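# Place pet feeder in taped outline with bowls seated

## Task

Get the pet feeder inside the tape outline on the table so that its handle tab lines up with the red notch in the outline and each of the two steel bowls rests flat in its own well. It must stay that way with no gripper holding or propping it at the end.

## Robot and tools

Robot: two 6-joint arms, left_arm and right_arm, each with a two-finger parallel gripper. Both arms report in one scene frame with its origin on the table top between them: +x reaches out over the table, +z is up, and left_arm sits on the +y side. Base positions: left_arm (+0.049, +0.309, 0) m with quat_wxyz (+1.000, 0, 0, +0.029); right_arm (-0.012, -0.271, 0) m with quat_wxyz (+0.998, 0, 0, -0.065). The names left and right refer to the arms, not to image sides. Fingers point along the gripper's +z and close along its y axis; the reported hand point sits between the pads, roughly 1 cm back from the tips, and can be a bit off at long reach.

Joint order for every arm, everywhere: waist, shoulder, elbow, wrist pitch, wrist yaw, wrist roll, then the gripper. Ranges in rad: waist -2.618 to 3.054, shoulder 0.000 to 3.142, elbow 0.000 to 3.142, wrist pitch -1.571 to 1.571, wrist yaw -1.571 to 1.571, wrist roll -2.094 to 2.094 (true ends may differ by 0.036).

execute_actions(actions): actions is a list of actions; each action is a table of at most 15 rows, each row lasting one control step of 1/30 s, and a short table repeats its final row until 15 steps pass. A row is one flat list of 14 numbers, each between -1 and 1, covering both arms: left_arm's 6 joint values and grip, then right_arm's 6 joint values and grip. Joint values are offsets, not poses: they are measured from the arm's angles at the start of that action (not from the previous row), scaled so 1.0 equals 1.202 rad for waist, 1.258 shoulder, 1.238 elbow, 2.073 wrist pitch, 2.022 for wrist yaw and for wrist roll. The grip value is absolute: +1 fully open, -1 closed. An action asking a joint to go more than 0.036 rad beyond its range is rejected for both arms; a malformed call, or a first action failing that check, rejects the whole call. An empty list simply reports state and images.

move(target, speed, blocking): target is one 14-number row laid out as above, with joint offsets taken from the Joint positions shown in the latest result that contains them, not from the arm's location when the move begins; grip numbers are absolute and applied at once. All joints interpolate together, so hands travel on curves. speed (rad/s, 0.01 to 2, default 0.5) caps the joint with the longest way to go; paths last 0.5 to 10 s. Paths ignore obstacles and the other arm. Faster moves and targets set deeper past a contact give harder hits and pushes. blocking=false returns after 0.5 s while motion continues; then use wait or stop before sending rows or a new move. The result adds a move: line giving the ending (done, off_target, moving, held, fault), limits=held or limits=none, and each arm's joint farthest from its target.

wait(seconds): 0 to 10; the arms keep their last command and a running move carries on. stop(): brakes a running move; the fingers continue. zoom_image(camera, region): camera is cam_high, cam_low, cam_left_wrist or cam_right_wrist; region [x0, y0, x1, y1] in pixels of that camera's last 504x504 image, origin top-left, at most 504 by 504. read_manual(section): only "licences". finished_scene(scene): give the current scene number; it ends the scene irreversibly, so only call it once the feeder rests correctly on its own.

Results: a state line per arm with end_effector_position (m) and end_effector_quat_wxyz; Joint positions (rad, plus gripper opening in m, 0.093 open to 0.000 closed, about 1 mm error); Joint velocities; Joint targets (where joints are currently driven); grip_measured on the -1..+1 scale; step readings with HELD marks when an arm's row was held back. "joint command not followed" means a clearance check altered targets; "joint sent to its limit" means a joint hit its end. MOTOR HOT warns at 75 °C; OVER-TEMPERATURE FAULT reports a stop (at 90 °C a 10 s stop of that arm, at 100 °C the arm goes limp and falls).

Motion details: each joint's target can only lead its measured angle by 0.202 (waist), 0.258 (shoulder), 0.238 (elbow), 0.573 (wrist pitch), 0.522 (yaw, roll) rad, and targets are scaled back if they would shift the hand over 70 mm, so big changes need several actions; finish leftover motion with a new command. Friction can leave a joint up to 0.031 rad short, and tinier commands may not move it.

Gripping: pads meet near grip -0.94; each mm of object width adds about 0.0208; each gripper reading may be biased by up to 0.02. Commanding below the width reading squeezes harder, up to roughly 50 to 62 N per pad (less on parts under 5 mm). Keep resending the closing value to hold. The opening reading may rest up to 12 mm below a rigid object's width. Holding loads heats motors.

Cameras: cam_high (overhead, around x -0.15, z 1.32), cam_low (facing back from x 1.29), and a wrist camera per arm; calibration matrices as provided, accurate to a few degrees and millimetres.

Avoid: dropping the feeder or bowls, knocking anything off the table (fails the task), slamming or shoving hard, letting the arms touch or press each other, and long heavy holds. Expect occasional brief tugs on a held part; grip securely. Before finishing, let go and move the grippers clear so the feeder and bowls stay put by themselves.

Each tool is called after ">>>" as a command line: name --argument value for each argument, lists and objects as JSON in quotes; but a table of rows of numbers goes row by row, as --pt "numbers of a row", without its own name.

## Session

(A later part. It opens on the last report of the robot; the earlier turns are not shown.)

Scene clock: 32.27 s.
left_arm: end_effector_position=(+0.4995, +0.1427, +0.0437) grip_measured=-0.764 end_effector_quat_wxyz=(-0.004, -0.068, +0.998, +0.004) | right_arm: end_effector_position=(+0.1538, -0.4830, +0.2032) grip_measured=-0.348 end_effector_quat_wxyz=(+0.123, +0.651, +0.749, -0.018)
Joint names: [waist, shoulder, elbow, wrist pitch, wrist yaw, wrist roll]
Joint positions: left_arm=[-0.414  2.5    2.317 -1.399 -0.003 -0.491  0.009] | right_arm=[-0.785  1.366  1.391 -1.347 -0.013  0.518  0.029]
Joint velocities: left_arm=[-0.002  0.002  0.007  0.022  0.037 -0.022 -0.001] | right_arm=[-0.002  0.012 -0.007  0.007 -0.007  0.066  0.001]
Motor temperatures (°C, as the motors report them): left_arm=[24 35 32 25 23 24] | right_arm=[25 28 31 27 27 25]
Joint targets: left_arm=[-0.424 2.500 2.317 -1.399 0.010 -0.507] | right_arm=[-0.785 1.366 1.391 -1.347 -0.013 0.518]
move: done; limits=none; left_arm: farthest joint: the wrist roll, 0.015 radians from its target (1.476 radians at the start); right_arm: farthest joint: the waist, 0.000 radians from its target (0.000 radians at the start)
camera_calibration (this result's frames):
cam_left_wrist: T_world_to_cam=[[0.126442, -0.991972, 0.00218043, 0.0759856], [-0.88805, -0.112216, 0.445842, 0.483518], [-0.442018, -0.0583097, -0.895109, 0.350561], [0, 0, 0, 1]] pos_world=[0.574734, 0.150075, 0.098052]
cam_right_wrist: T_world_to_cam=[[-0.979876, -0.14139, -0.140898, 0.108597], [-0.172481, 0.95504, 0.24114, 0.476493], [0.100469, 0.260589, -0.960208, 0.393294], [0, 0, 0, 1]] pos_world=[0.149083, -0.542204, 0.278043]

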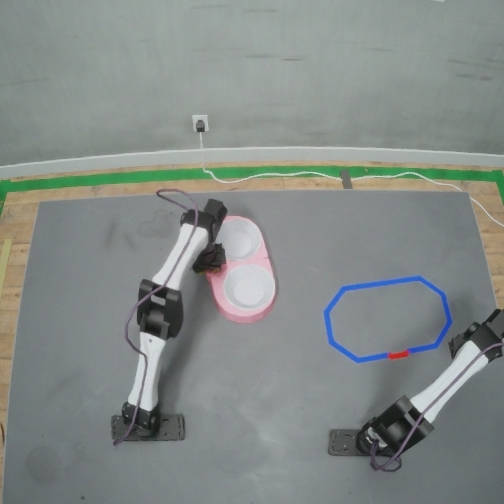

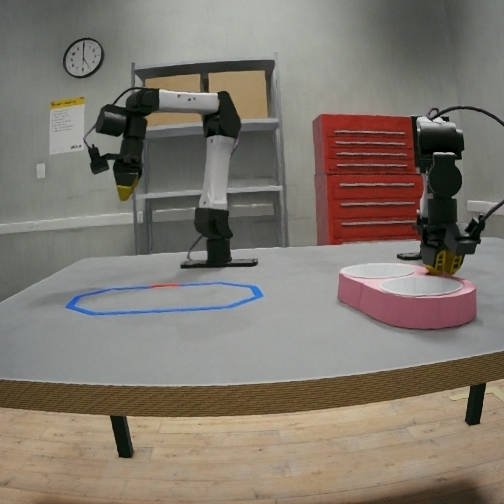

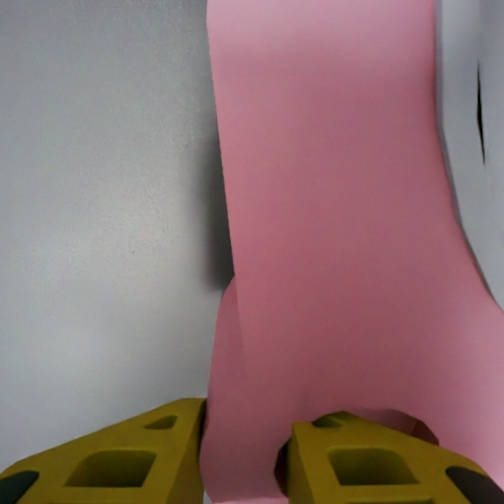

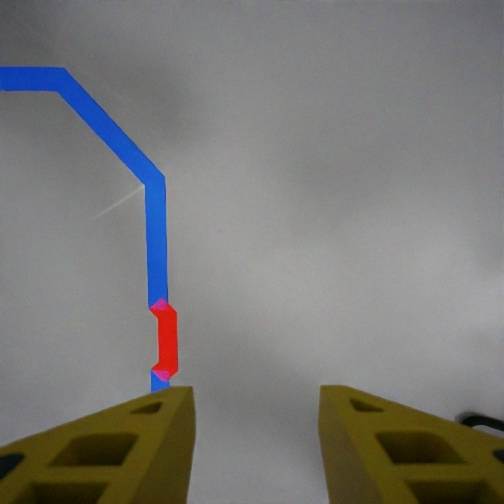

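>>> move --target '[-0.668,0,0,0,0,-0.74,-0.82,0,0.235,-0.11,0.08,0,-0.385,-0.35]' --speed 0.4

>>> execute_actions --actions '[[[0,0,0,0,0,0,-0.42,0,0,0,0,0,0,-0.35]]]'

>>> move --target '[0,-0.15,0,-0.025,0,0,-0.42,0,0,0,0,0,0,-0.35]' --speed 0.25

>>> move --target '[0.8,-0.8,-0.8,0,0,0.5,-0.42,0.6,0,0,0,0,0,-0.35]' --speed 0.8

>>> move --target '[0,0,0,0,0,0,-0.42,0.585,0,0,0,0,0,-0.35]' --speed 0.8

Scene clock: 40.93 s.
left_arm: end_effector_position=(+0.2493, -0.1274, +0.0438) grip_measured=-0.763 end_effector_quat_wxyz=(+0.009, -0.404, +0.915, +0.005) | right_arm: end_effector_position=(+0.1691, -0.5030, +0.1053) grip_measured=-0.348 end_effector_quat_wxyz=(+0.014, +0.325, +0.946, -0.001)
Joint names: [waist, shoulder, elbow, wrist pitch, wrist yaw, wrist roll]
Joint positions: left_arm=[-1.205  2.5    2.317 -1.399 -0.018 -1.979  0.009] | right_arm=[-0.785  1.639  1.283 -1.19  -0.013 -0.253  0.029]
Joint velocities: left_arm=[-0.007  0.002  0.007 -0.007 -0.037  0.007 -0.   ] | right_arm=[-0.017  0.007  0.012 -0.007  0.007  0.007  0.001]
Motor temperatures (°C, as the motors report them): left_arm=[24 39 32 25 23 24] | right_arm=[25 28 31 27 27 25]
Joint targets: left_arm=[-1.217 2.500 2.317 -1.399 -0.003 -1.988] | right_arm=[-0.785 1.662 1.255 -1.181 -0.013 -0.261]
move: off_target (right_arm); limits=none; left_arm: farthest joint: the wrist yaw, 0.015 radians from its target (0.000 radians at the start); right_arm: farthest joint: the elbow, 0.028 radians from its target (0.137 radians at the start)
camera_calibration (this result's frames):
cam_left_wrist: T_world_to_cam=[[0.732954, -0.680242, 0.00694799, -0.272102], [-0.619363, -0.663064, 0.420399, 0.0949355], [-0.281366, -0.312436, -0.907313, 0.152337], [0, 0, 0, 1]] pos_world=[0.301101, -0.0745517, 0.100197]
cam_right_wrist: T_world_to_cam=[[-0.623486, -0.781734, -0.0125611, -0.288845], [-0.714441, 0.563142, 0.415265, 0.398026], [-0.317553, 0.267886, -0.909614, 0.372011], [0, 0, 0, 1]] pos_world=[0.222409, -0.549602, 0.169472]

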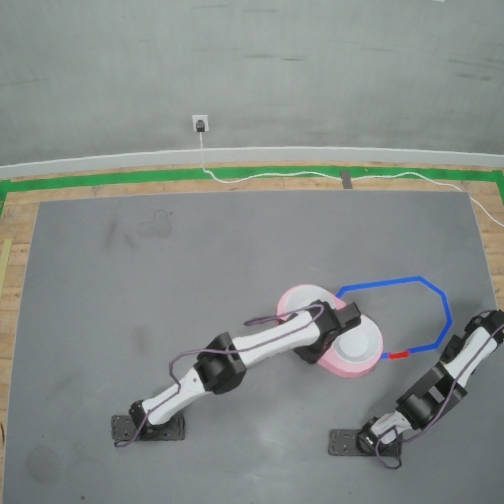

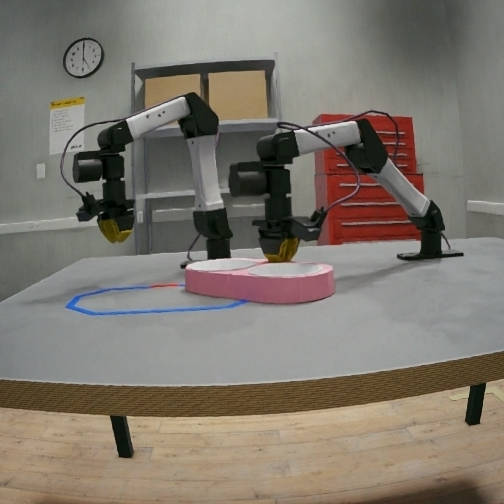

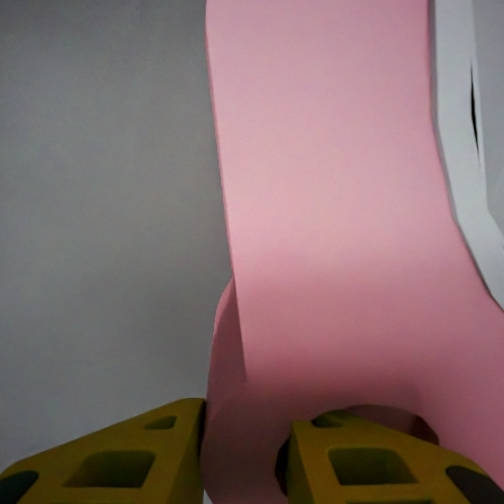

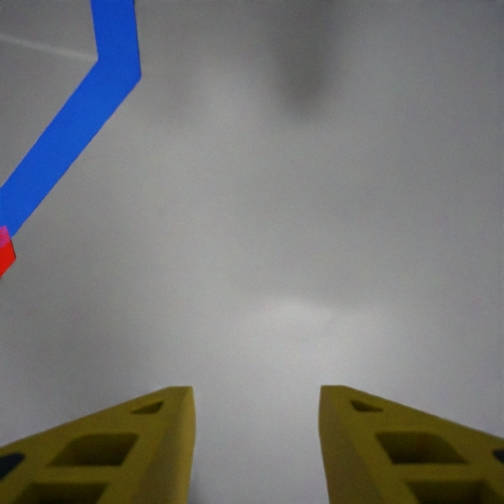

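Scene clock: 41.43 s.
left_arm: end_effector_position=(+0.2492, -0.1276, +0.0438) grip_measured=-0.423 end_effector_quat_wxyz=(+0.008, -0.404, +0.915, +0.005) | right_arm: end_effector_position=(+0.1691, -0.5030, +0.1053) grip_measured=-0.348 end_effector_quat_wxyz=(+0.014, +0.325, +0.946, -0.001)
Joint names: [waist, shoulder, elbow, wrist pitch, wrist yaw, wrist roll]
Joint positions: left_arm=[-1.205  2.5    2.317 -1.398 -0.016 -1.979  0.025] | right_arm=[-0.785  1.639  1.283 -1.19  -0.013 -0.253  0.029]
Joint velocities: left_arm=[-0.002 -0.002 -0.027  0.037 -0.007  0.007 -0.   ] | right_arm=[ 0.012 -0.002 -0.012 -0.066 -0.007  0.022  0.001]
Motor temperatures (°C, as the motors report them): left_arm=[24 39 32 25 23 24] | right_arm=[25 28 31 27 27 25]
Joint targets: left_arm=[-1.205 2.500 2.317 -1.399 -0.018 -1.979] | right_arm=[-0.785 1.639 1.283 -1.190 -0.013 -0.253]
Step readings (joint positions):
0: left_arm=[-1.205 2.500 2.317 -1.399 -0.018 -1.979] | right_arm=[-0.785 1.639 1.283 -1.190 -0.013 -0.253]
1: left_arm=[-1.205 2.500 2.317 -1.398 -0.018 -1.979] | right_arm=[-0.785 1.639 1.283 -1.190 -0.013 -0.253]
2: left_arm=[-1.205 2.500 2.317 -1.396 -0.017 -1.979] | right_arm=[-0.785 1.639 1.283 -1.190 -0.013 -0.253]
4: left_arm=[-1.205 2.500 2.317 -1.398 -0.017 -1.979] | right_arm=[-0.785 1.639 1.283 -1.190 -0.013 -0.253]
8: left_arm=[-1.205 2.500 2.317 -1.398 -0.016 -1.979] | right_arm=[-0.785 1.639 1.283 -1.190 -0.013 -0.253]
15: Joint positions above
camera_calibration (this result's frames):
cam_left_wrist: T_world_to_cam=[[0.732968, -0.680228, 0.00685596, -0.27211], [-0.618983, -0.662726, 0.42149, 0.0946441], [-0.282166, -0.313183, -0.906807, 0.152325], [0, 0, 0, 1]] pos_world=[0.301012, -0.0746685, 0.100103]
cam_right_wrist: T_world_to_cam=[[-0.623486, -0.781734, -0.0125611, -0.288845], [-0.714441, 0.563142, 0.415265, 0.398026], [-0.317553, 0.267886, -0.909614, 0.372011], [0, 0, 0, 1]] pos_world=[0.222409, -0.549602, 0.169472]

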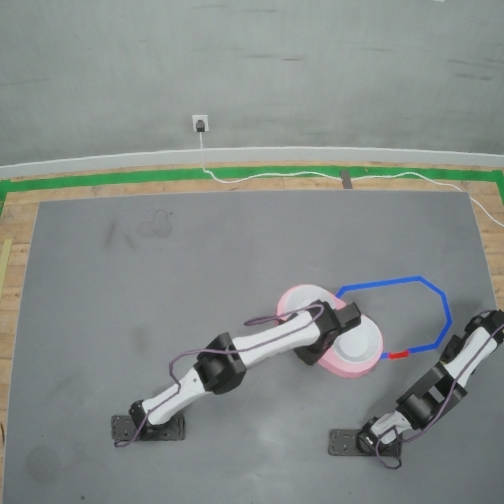

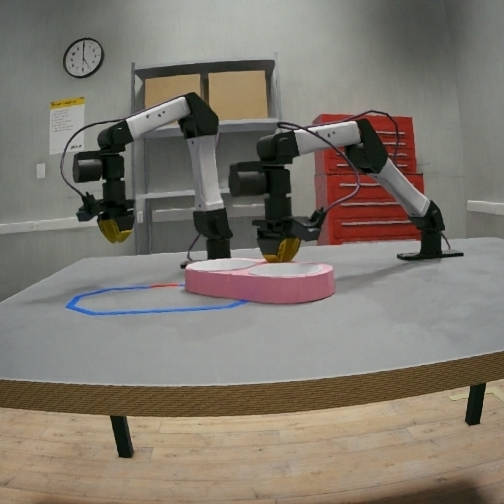

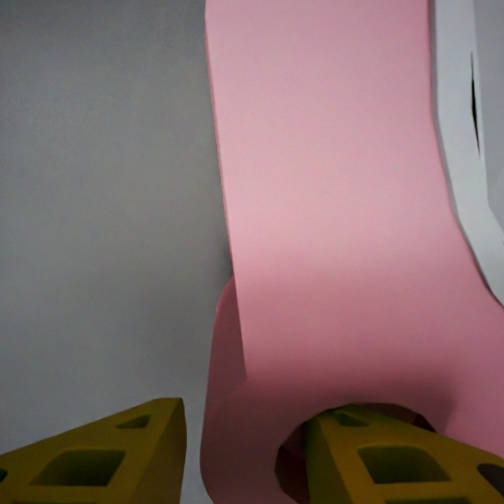

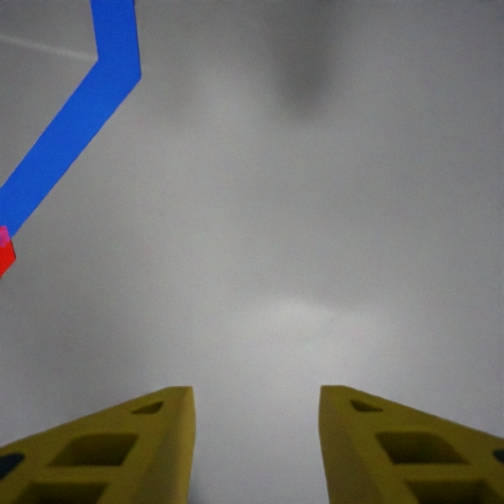

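Scene clock: 42.70 s.
left_arm: end_effector_position=(+0.2474, -0.1235, +0.1228) grip_measured=-0.423 end_effector_quat_wxyz=(+0.009, -0.404, +0.913, -0.061) | right_arm: end_effector_position=(+0.1691, -0.5030, +0.1053) grip_measured=-0.348 end_effector_quat_wxyz=(+0.014, +0.325, +0.946, -0.001)
Joint names: [waist, shoulder, elbow, wrist pitch, wrist yaw, wrist roll]
Joint positions: left_arm=[-1.205  2.326  2.317 -1.438 -0.016 -1.979  0.025] | right_arm=[-0.785  1.639  1.283 -1.19  -0.013 -0.253  0.029]
Joint velocities: left_arm=[ 0.007  0.012 -0.002 -0.051 -0.037 -0.007  0.   ] | right_arm=[ 0.017 -0.007  0.007  0.022 -0.007 -0.007 -0.001]
Motor temperatures (°C, as the motors report them): left_arm=[24 40 32 25 23 24] | right_arm=[25 28 31 27 27 25]
Joint targets: left_arm=[-1.205 2.311 2.317 -1.450 -0.016 -1.979] | right_arm=[-0.785 1.639 1.283 -1.190 -0.013 -0.253]
move: done; limits=none; left_arm: farthest joint: the shoulder, 0.015 radians from its target (0.188 radians at the start); right_arm: farthest joint: the waist, 0.000 radians from its target (0.000 radians at the start)
camera_calibration (this result's frames):
cam_left_wrist: T_world_to_cam=[[0.729234, -0.671966, 0.129152, -0.281596], [-0.643301, -0.60893, 0.464077, 0.0703125], [-0.2332, -0.421504, -0.876329, 0.195546], [0, 0, 0, 1]] pos_world=[0.296183, -0.0639842, 0.175101]
cam_right_wrist: T_world_to_cam=[[-0.623486, -0.781734, -0.0125611, -0.288845], [-0.714441, 0.563142, 0.415265, 0.398026], [-0.317553, 0.267886, -0.909614, 0.372011], [0, 0, 0, 1]] pos_world=[0.222409, -0.549602, 0.169472]

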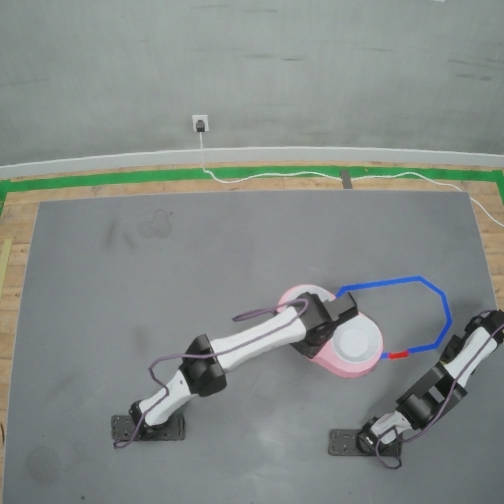

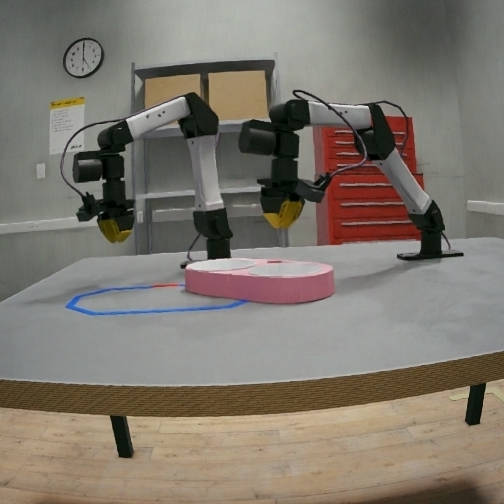

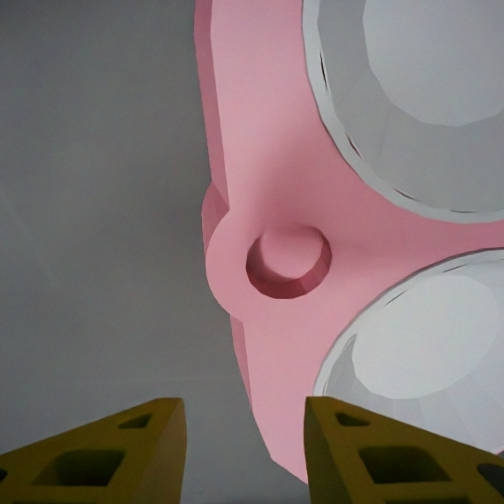

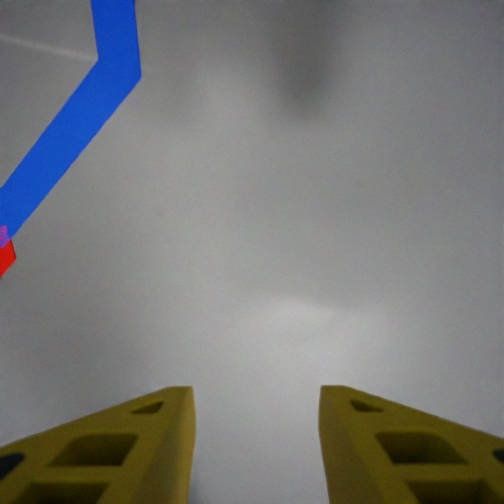

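Scene clock: 44.87 s.
left_arm: end_effector_position=(+0.2801, +0.2670, +0.1916) grip_measured=-0.423 end_effector_quat_wxyz=(+0.059, -0.381, +0.922, -0.030) | right_arm: end_effector_position=(+0.2770, -0.3268, +0.1053) grip_measured=-0.348 end_effector_quat_wxyz=(+0.014, -0.027, +1.000, +0.004)
Joint names: [waist, shoulder, elbow, wrist pitch, wrist yaw, wrist roll]
Joint positions: left_arm=[-0.25   1.336  1.343 -1.445 -0.015 -0.974  0.025] | right_arm=[-0.069  1.639  1.283 -1.19  -0.013 -0.253  0.029]
Joint velocities: left_arm=[-0.002  0.007 -0.012 -0.051  0.007 -0.066 -0.   ] | right_arm=[-0.022  0.007 -0.017 -0.022 -0.022  0.007  0.001]
Motor temperatures (°C, as the motors report them): left_arm=[24 40 32 25 23 24] | right_arm=[25 29 32 27 27 25]
Joint targets: left_arm=[-0.243 1.320 1.327 -1.439 -0.016 -0.968] | right_arm=[-0.064 1.639 1.283 -1.190 -0.013 -0.253]
move: done; limits=none; left_arm: farthest joint: the shoulder, 0.016 radians from its target (1.007 radians at the start); right_arm: farthest joint: the waist, 0.005 radians from its target (0.721 radians at the start)
camera_calibration (this result's frames):
cam_left_wrist: T_world_to_cam=[[0.690633, -0.714736, 0.110355, -0.0261129], [-0.698913, -0.620402, 0.355839, 0.336621], [-0.185867, -0.322883, -0.928009, 0.398409], [0, 0, 0, 1]] pos_world=[0.327354, 0.318816, 0.252826]
cam_right_wrist: T_world_to_cam=[[0.0431276, -0.998995, -0.0121909, -0.339573], [-0.908583, -0.044293, 0.41535, 0.231134], [-0.415473, -0.0068366, -0.90958, 0.296408], [0, 0, 0, 1]] pos_world=[0.347799, -0.326968, 0.169466]

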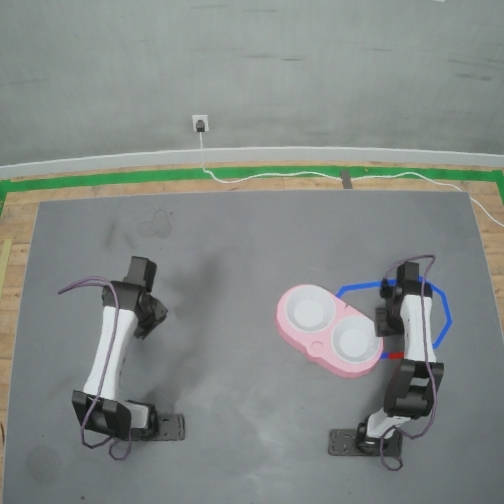

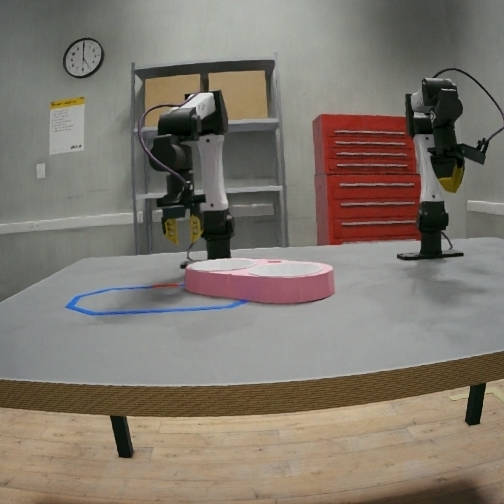

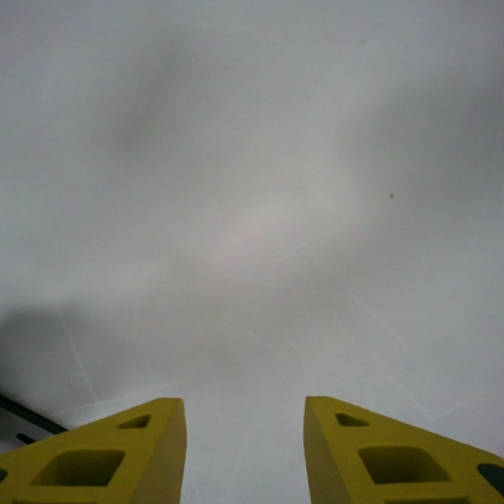

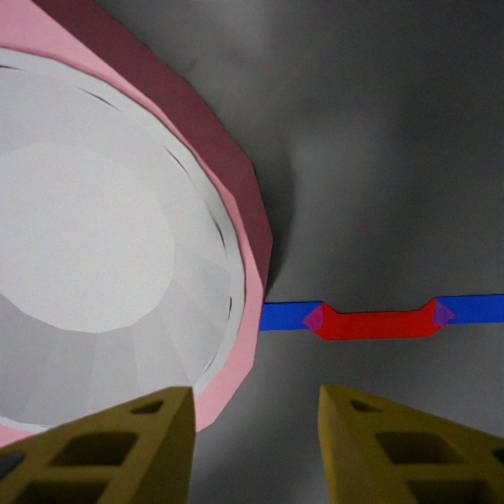

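Scene clock: 46.20 s.
left_arm: end_effector_position=(+0.2801, +0.2670, +0.1916) grip_measured=-0.423 end_effector_quat_wxyz=(+0.059, -0.381, +0.922, -0.030) | right_arm: end_effector_position=(+0.2451, -0.1274, +0.1053) grip_measured=-0.348 end_effector_quat_wxyz=(+0.012, -0.368, +0.930, +0.008)
Joint names: [waist, shoulder, elbow, wrist pitch, wrist yaw, wrist roll]
Joint positions: left_arm=[-0.25   1.336  1.343 -1.445 -0.015 -0.974  0.025] | right_arm=[ 0.631  1.639  1.283 -1.19  -0.012 -0.253  0.029]
Joint velocities: left_arm=[ 0.002 -0.012 -0.002 -0.007  0.007  0.022 -0.   ] | right_arm=[ 0.002  0.002 -0.002 -0.007  0.022  0.051  0.   ]
Motor temperatures (°C, as the motors report them): left_arm=[24 39 32 25 23 24] | right_arm=[25 29 32 27 27 25]
Joint targets: left_arm=[-0.250 1.336 1.343 -1.445 -0.015 -0.974] | right_arm=[0.634 1.639 1.283 -1.190 -0.013 -0.253]
move: done; limits=none; left_arm: farthest joint: the waist, 0.000 radians from its target (0.000 radians at the start); right_arm: farthest joint: the waist, 0.003 radians from its target (0.703 radians at the start)
camera_calibration (this result's frames):
cam_left_wrist: T_world_to_cam=[[0.690633, -0.714736, 0.110355, -0.0261129], [-0.698913, -0.620402, 0.355839, 0.336621], [-0.185867, -0.322883, -0.928009, 0.398409], [0, 0, 0, 1]] pos_world=[0.327354, 0.318816, 0.252826]
cam_right_wrist: T_world_to_cam=[[0.676552, -0.736306, -0.0114504, -0.260847], [-0.666547, -0.618917, 0.41552, 0.0784695], [-0.313036, -0.273489, -0.909512, 0.225446], [0, 0, 0, 1]] pos_world=[0.299353, -0.0818403, 0.169454]

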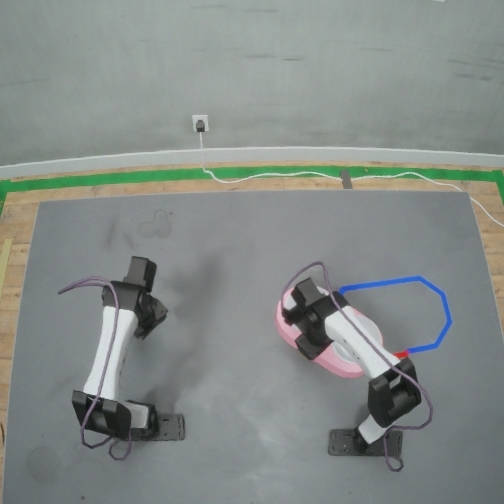

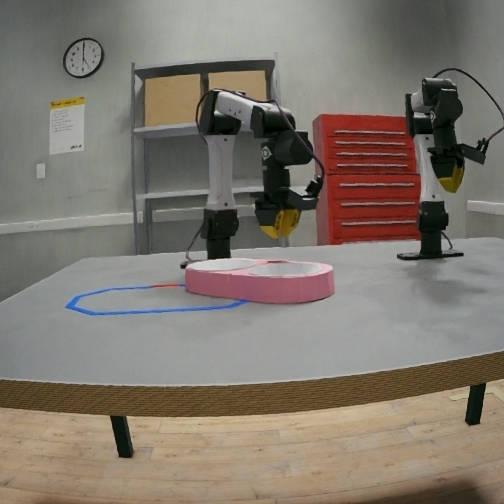

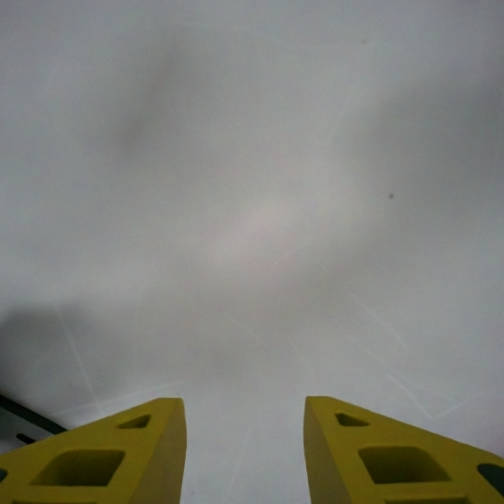

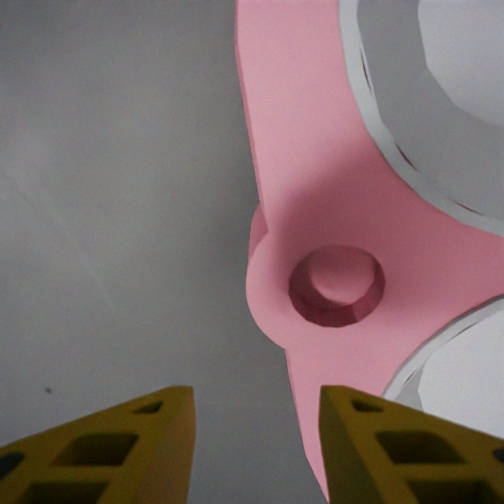

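>>> move --target '[0,0,0,0,0,0,-0.42,-0.014,0.068,-0.069,0.052,0,0,-0.35]' --speed 0.12

Scene clock: 50.97 s.
left_arm: end_effector_position=(+0.2801, +0.2670, +0.1916) grip_measured=-0.423 end_effector_quat_wxyz=(+0.059, -0.381, +0.922, -0.030) | right_arm: end_effector_position=(+0.2513, -0.1266, +0.0735) grip_measured=-0.348 end_effector_quat_wxyz=(+0.000, -0.365, +0.931, +0.006)
Joint names: [waist, shoulder, elbow, wrist pitch, wrist yaw, wrist roll]
Joint positions: left_arm=[-0.25   1.336  1.343 -1.445 -0.015 -0.974  0.025] | right_arm=[ 0.624  1.703  1.225 -1.091 -0.012 -0.253  0.029]
Joint velocities: left_arm=[ 0.012 -0.002  0.012 -0.037  0.037  0.007 -0.   ] | right_arm=[-0.012 -0.012 -0.017  0.037 -0.007 -0.022 -0.   ]
Motor temperatures (°C, as the motors report them): left_arm=[24 38 32 25 23 24] | right_arm=[25 29 32 27 27 25]
Joint targets: left_arm=[-0.250 1.336 1.343 -1.445 -0.015 -0.974] | right_arm=[0.614 1.725 1.198 -1.082 -0.012 -0.253]
move: off_target (right_arm); limits=none; left_arm: farthest joint: the waist, 0.000 radians from its target (0.000 radians at the start); right_arm: farthest joint: the elbow, 0.027 radians from its target (0.085 radians at the start)
camera_calibration (this result's frames):
cam_left_wrist: T_world_to_cam=[[0.690633, -0.714736, 0.110355, -0.0261129], [-0.698913, -0.620402, 0.355839, 0.336621], [-0.185867, -0.322883, -0.928009, 0.398409], [0, 0, 0, 1]] pos_world=[0.327354, 0.318816, 0.252826]
cam_right_wrist: T_world_to_cam=[[0.670635, -0.741597, -0.0168365, -0.263614], [-0.662818, -0.609276, 0.435263, 0.0951445], [-0.333048, -0.280743, -0.900146, 0.20205], [0, 0, 0, 1]] pos_world=[0.307145, -0.0808017, 0.136024]

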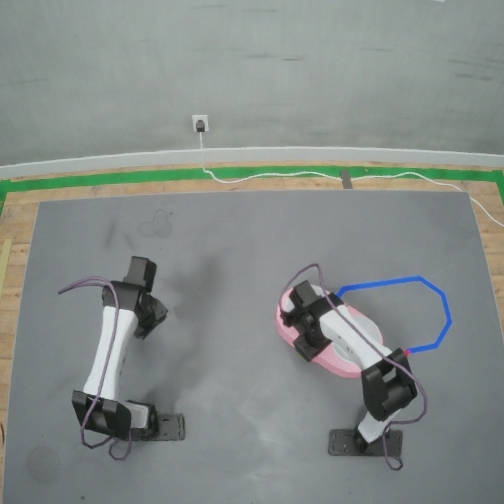

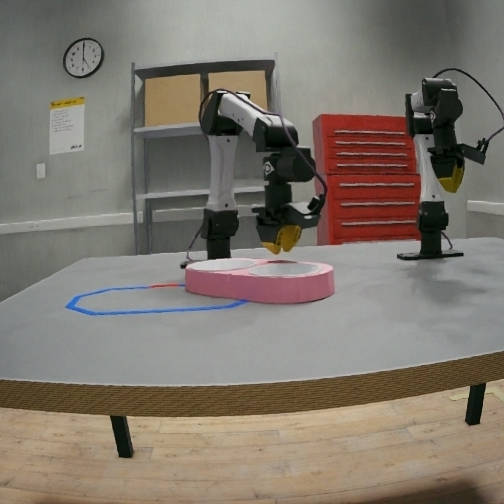

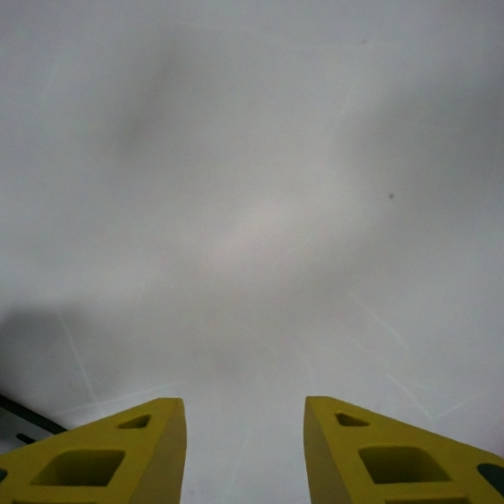

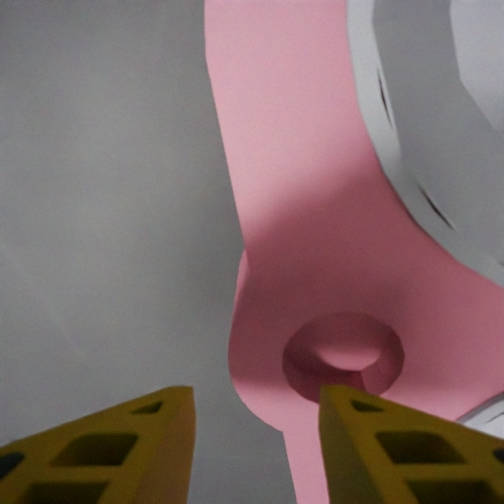

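>>> move --target '[0,0,0,0,0,0,-0.42,0,0.032,-0.093,0.05,0,0,-0.35]' --speed 0.1

Scene clock: 54.67 s.
left_arm: end_effector_position=(+0.2801, +0.2670, +0.1916) grip_measured=-0.423 end_effector_quat_wxyz=(+0.059, -0.381, +0.922, -0.030) | right_arm: end_effector_position=(+0.2478, -0.1285, +0.0488) grip_measured=-0.348 end_effector_quat_wxyz=(-0.001, -0.365, +0.931, +0.006)
Joint names: [waist, shoulder, elbow, wrist pitch, wrist yaw, wrist roll]
Joint positions: left_arm=[-0.25   1.336  1.343 -1.445 -0.015 -0.974  0.025] | right_arm=[ 0.624  1.717  1.14  -0.994 -0.012 -0.253  0.029]
Joint velocities: left_arm=[ 0.017  0.002 -0.027 -0.037  0.081 -0.037 -0.   ] | right_arm=[-0.002 -0.002 -0.007  0.007 -0.051 -0.051 -0.001]
Motor temperatures (°C, as the motors report them): left_arm=[24 37 32 25 23 24] | right_arm=[25 29 32 26 27 25]
Joint targets: left_arm=[-0.250 1.336 1.343 -1.445 -0.015 -0.974] | right_arm=[0.624 1.743 1.110 -0.987 -0.012 -0.253]
move: off_target (right_arm); limits=none; left_arm: farthest joint: the waist, 0.000 radians from its target (0.000 radians at the start); right_arm: farthest joint: the elbow, 0.030 radians from its target (0.115 radians at the start)
camera_calibration (this result's frames):
cam_left_wrist: T_world_to_cam=[[0.690633, -0.714736, 0.110355, -0.0261129], [-0.698913, -0.620402, 0.355839, 0.336621], [-0.185867, -0.322883, -0.928009, 0.398409], [0, 0, 0, 1]] pos_world=[0.327354, 0.318816, 0.252826]
cam_right_wrist: T_world_to_cam=[[0.670594, -0.741619, -0.017475, -0.26304], [-0.661792, -0.608724, 0.437591, 0.102093], [-0.335163, -0.281881, -0.899004, 0.17853], [0, 0, 0, 1]] pos_world=[0.303794, -0.0826046, 0.111228]

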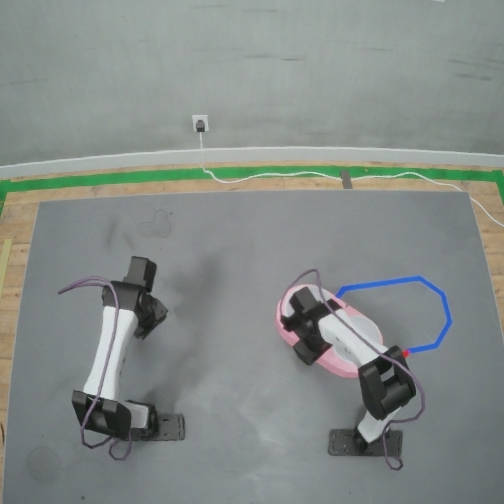

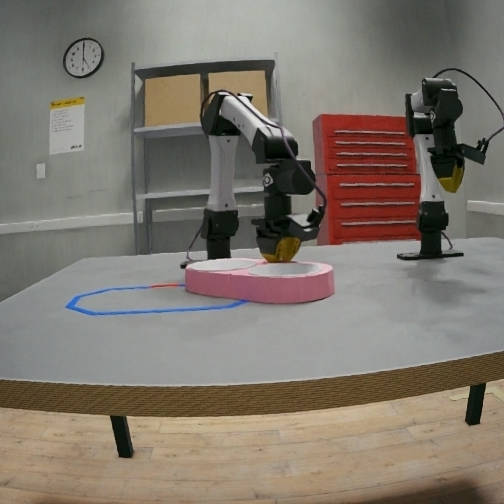

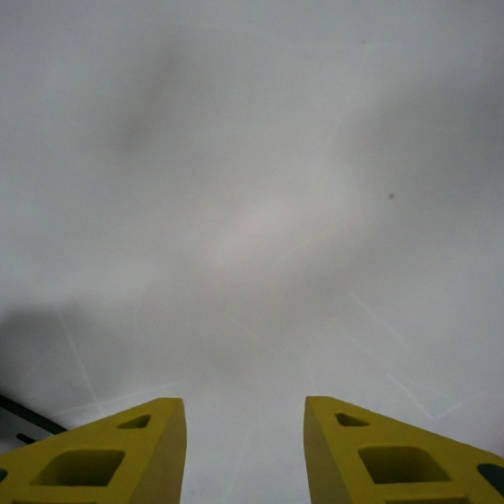

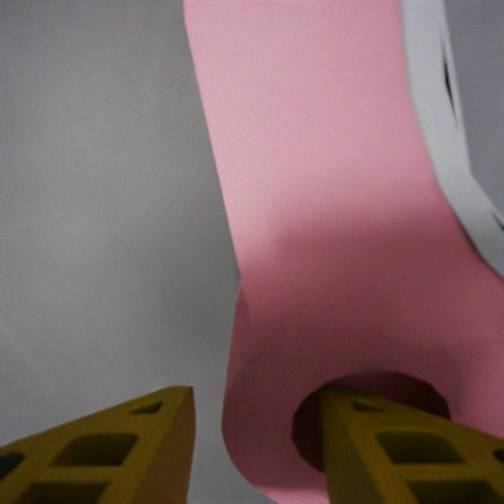

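>>> execute_actions --actions '[[[0,0,0,0,0,0,-0.42,0,0.02,0,0,0,0,-0.5],[0,0,0,0,0,0,-0.42,0,0.02,0,0,0,0,-0.55],[0,0,0,0,0,0,-0.42,0,0.02,0,0,0,0,-0.6],[0,0,0,0,0,0,-0.42,0,0.01,0,0,0,0,-0.65],[0,0,0,0,0,0,-0.42,0,0,0,0,0,0,-0.7],[0,0,0,0,0,0,-0.42,0,0,0,0,0,0,-0.75],[0,0,0,0,0,0,-0.42,0,0,0,0,0,0,-0.82]]]'

>>> move --target '[0,0,0,0,0,0,-0.42,-0.74,0,0,0,0,-0.815,-0.82]' --speed 0.45

>>> zoom_image --camera "cam_high" --region '[300,240,468,408]'

Scene clock: 59.60 s.
left_arm: end_effector_position=(+0.2801, +0.2670, +0.1916) grip_measured=-0.423 end_effector_quat_wxyz=(+0.059, -0.381, +0.922, -0.030) | right_arm: end_effector_position=(+0.2491, -0.1283, +0.0488) grip_measured=-0.784 end_effector_quat_wxyz=(+0.002, -0.367, +0.930, +0.005)
Joint names: [waist, shoulder, elbow, wrist pitch, wrist yaw, wrist roll]
Joint positions: left_arm=[-0.25   1.336  1.343 -1.445 -0.015 -0.974  0.025] | right_arm=[ 0.624  1.717  1.14  -0.989 -0.01  -0.257  0.008]
Joint velocities: left_arm=[-0.022 -0.037  0.007 -0.022 -0.007 -0.051 -0.   ] | right_arm=[ 0.002 -0.007  0.007 -0.022 -0.022 -0.051  0.   ]
Motor temperatures (°C, as the motors report them): left_arm=[24 36 32 25 23 24] | right_arm=[25 29 32 26 27 25]
Joint targets: left_arm=[-0.250 1.336 1.343 -1.445 -0.015 -0.974] | right_arm=[0.624 1.717 1.140 -0.994 -0.012 -0.253]
Step readings (joint positions):
0: left_arm=[-0.250 1.336 1.343 -1.445 -0.015 -0.974] | right_arm=[0.624 1.717 1.140 -0.993 -0.012 -0.253]
1: left_arm=[-0.250 1.336 1.343 -1.445 -0.015 -0.974] | right_arm=[0.624 1.717 1.140 -0.993 -0.011 -0.253]
2: left_arm=[-0.250 1.336 1.343 -1.445 -0.015 -0.974] | right_arm=[0.624 1.717 1.140 -0.992 -0.008 -0.253]
4: left_arm=[-0.250 1.336 1.343 -1.445 -0.015 -0.974] | right_arm=[0.624 1.717 1.140 -0.992 -0.009 -0.256]
8: left_arm=[-0.250 1.336 1.343 -1.445 -0.015 -0.974] | right_arm=[0.624 1.717 1.140 -0.989 -0.010 -0.262]
15: Joint positions above
camera_calibration (this result's frames):
cam_left_wrist: T_world_to_cam=[[0.690633, -0.714736, 0.110355, -0.0261129], [-0.698913, -0.620402, 0.355839, 0.336621], [-0.185867, -0.322883, -0.928009, 0.398409], [0, 0, 0, 1]] pos_world=[0.327354, 0.318816, 0.252826]
cam_right_wrist: T_world_to_cam=[[0.673502, -0.739059, -0.0136707, -0.264346], [-0.661941, -0.61125, 0.43383, 0.102938], [-0.328982, -0.283136, -0.900891, 0.177395], [0, 0, 0, 1]] pos_world=[0.304536, -0.0822194, 0.111542]

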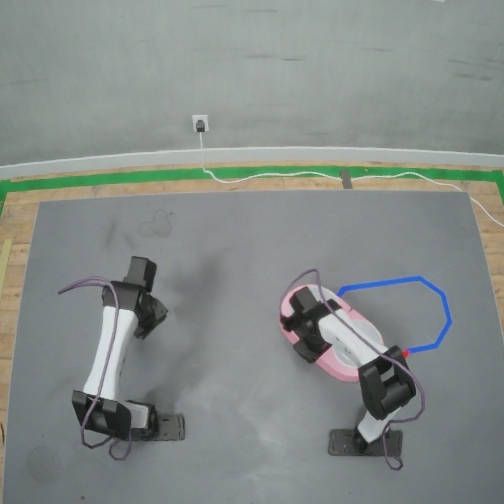

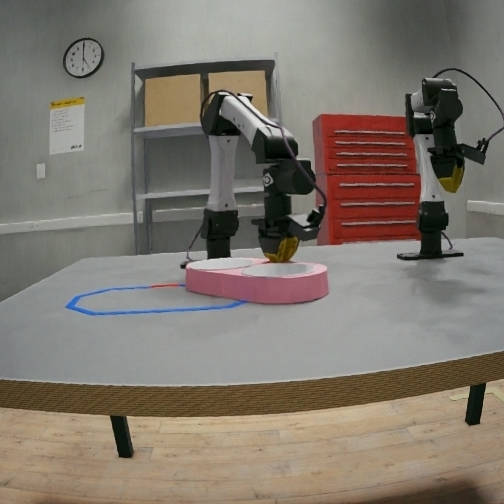

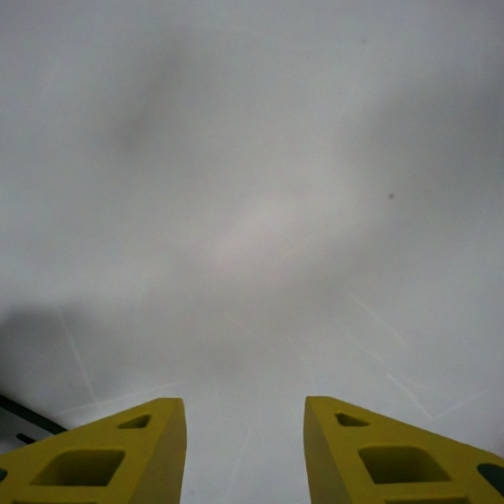

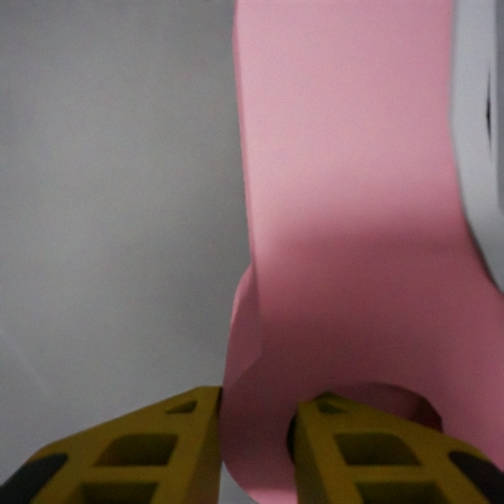

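Scene clock: 63.87 s.
left_arm: end_effector_position=(+0.2801, +0.2670, +0.1916) grip_measured=-0.423 end_effector_quat_wxyz=(+0.059, -0.381, +0.922, -0.030) | right_arm: end_effector_position=(+0.2627, -0.3814, +0.0488) grip_measured=-0.785 end_effector_quat_wxyz=(-0.002, +0.682, -0.731, -0.001)
Joint names: [waist, shoulder, elbow, wrist pitch, wrist yaw, wrist roll]
Joint positions: left_arm=[-0.25   1.336  1.343 -1.445 -0.015 -0.974  0.025] | right_arm=[-0.255  1.717  1.14  -0.994 -0.004 -1.886  0.008]
Joint velocities: left_arm=[-0.017 -0.007  0.007 -0.022 -0.007 -0.081 -0.   ] | right_arm=[-0.017  0.007 -0.017 -0.051 -0.007  0.007 -0.001]
Motor temperatures (°C, as the motors report them): left_arm=[24 35 32 25 23 24] | right_arm=[25 30 32 26 27 25]
Joint targets: left_arm=[-0.250 1.336 1.343 -1.445 -0.015 -0.974] | right_arm=[-0.266 1.717 1.140 -0.989 -0.010 -1.905]
move: done; limits=none; left_arm: farthest joint: the waist, 0.000 radians from its target (0.000 radians at the start); right_arm: farthest joint: the wrist roll, 0.018 radians from its target (1.648 radians at the start)
camera_calibration (this result's frames):
cam_left_wrist: T_world_to_cam=[[0.690633, -0.714736, 0.110355, -0.0261129], [-0.698913, -0.620402, 0.355839, 0.336621], [-0.185867, -0.322883, -0.928009, 0.398409], [0, 0, 0, 1]] pos_world=[0.327354, 0.318816, 0.252826]
cam_right_wrist: T_world_to_cam=[[0.996701, -0.0810073, -0.00494145, -0.294914], [-0.070748, -0.897079, 0.43617, -0.307193], [-0.0397658, -0.434381, -0.899851, -0.0235106], [0, 0, 0, 1]] pos_world=[0.271273, -0.309679, 0.111375]

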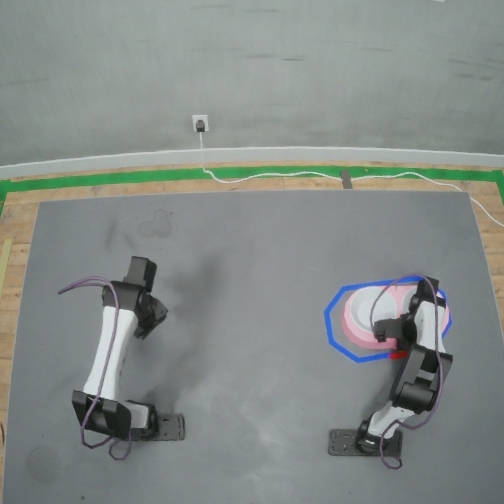

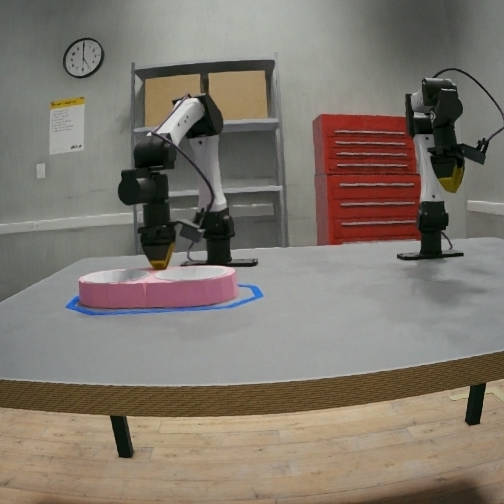

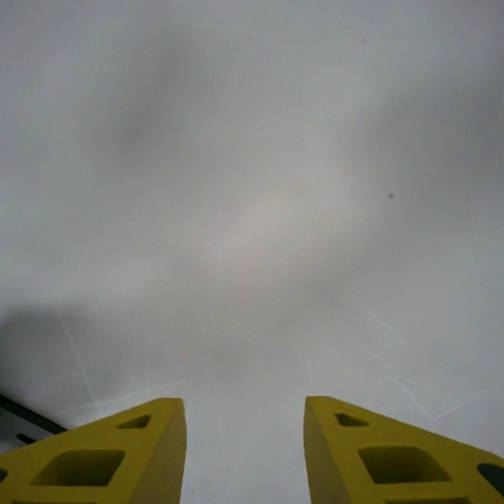

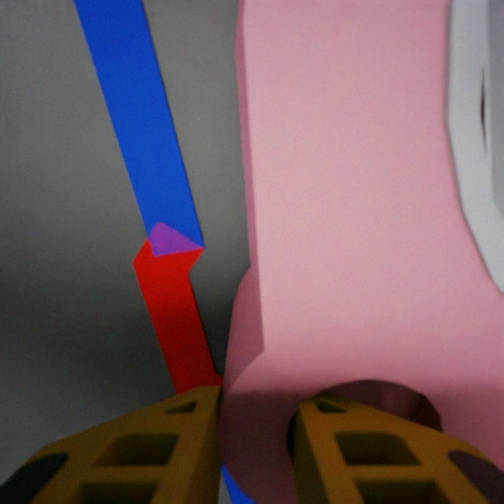

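Region (300, 240, 468, 408) of cam_high's 504x504 image, scaled by 3.000, with more detail than that image has.

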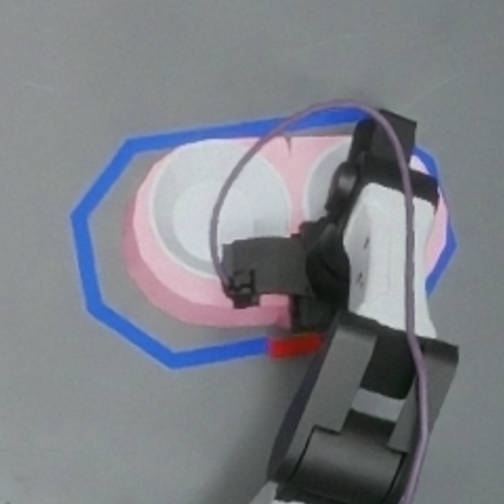

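>>> move --target '[0,0,0,0,0,0,-0.42,0.018,0,0,0.012,0,-0.07,-0.82]' --speed 0.15

>>> zoom_image --camera "cam_high" --region '[300,240,468,408]'

Scene clock: 66.93 s.
left_arm: end_effector_position=(+0.2801, +0.2670, +0.1916) grip_measured=-0.423 end_effector_quat_wxyz=(+0.059, -0.381, +0.922, -0.030) | right_arm: end_effector_position=(+0.2645, -0.3836, +0.0489) grip_measured=-0.785 end_effector_quat_wxyz=(+0.006, +0.724, -0.690, +0.007)
Joint names: [waist, shoulder, elbow, wrist pitch, wrist yaw, wrist roll]
Joint positions: left_arm=[-0.25   1.336  1.343 -1.445 -0.015 -0.974  0.025] | right_arm=[-0.248  1.717  1.14  -0.984  0.016 -1.998  0.008]
Joint velocities: left_arm=[-0.007  0.012 -0.002 -0.037 -0.022  0.007  0.001] | right_arm=[-0.012 -0.007 -0.002  0.007 -0.037 -0.037  0.001]
Motor temperatures (°C, as the motors report them): left_arm=[24 34 33 25 23 24] | right_arm=[25 30 32 26 27 25]
Joint targets: left_arm=[-0.250 1.336 1.343 -1.445 -0.015 -0.974] | right_arm=[-0.233 1.717 1.140 -0.969 -0.004 -2.028]
move: off_target (right_arm); limits=none; left_arm: farthest joint: the waist, 0.000 radians from its target (0.000 radians at the start); right_arm: farthest joint: the wrist roll, 0.030 radians from its target (0.141 radians at the start)
camera_calibration (this result's frames):
cam_left_wrist: T_world_to_cam=[[0.690633, -0.714736, 0.110355, -0.0261129], [-0.698913, -0.620402, 0.355839, 0.336621], [-0.185867, -0.322883, -0.928009, 0.398409], [0, 0, 0, 1]] pos_world=[0.327354, 0.318816, 0.252826]
cam_right_wrist: T_world_to_cam=[[0.999311, 0.0369737, -0.00320102, -0.252421], [0.0343563, -0.889047, 0.456526, -0.334761], [0.0140336, -0.456321, -0.889705, -0.0475057], [0, 0, 0, 1]] pos_world=[0.264415, -0.309963, 0.109753]

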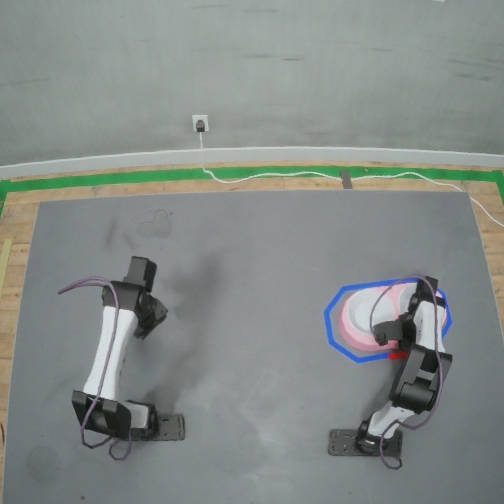

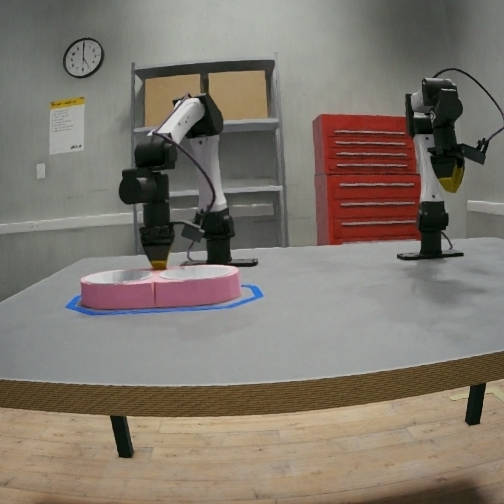

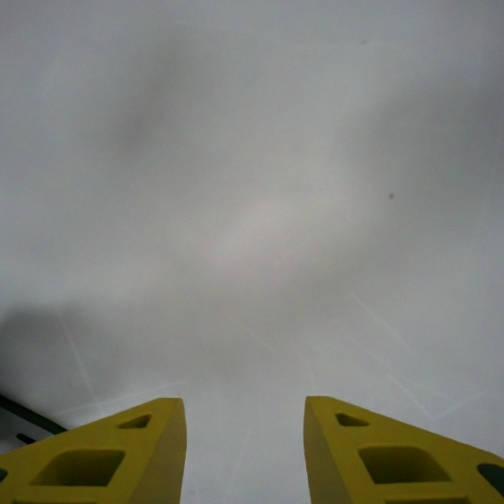

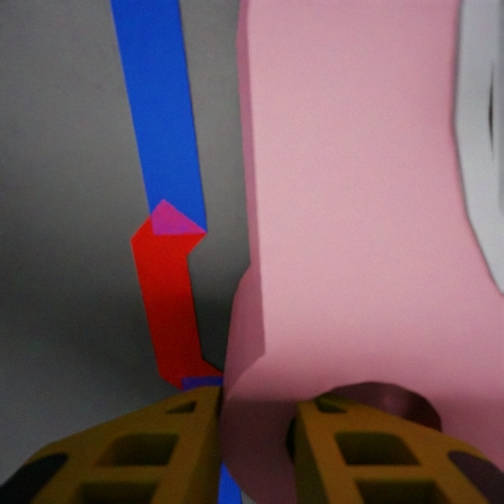

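Region (300, 240, 468, 408) of cam_high's 504x504 image, scaled by 3.000, with more detail than that image has.

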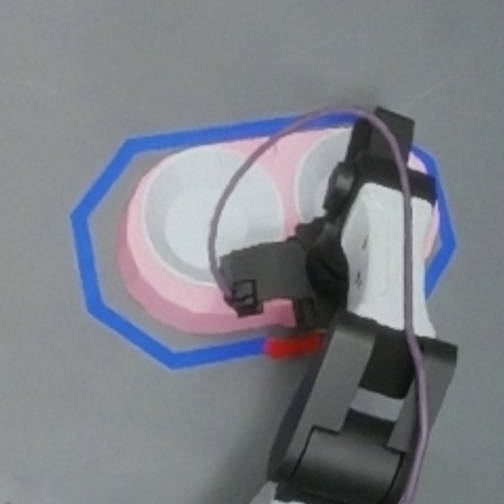

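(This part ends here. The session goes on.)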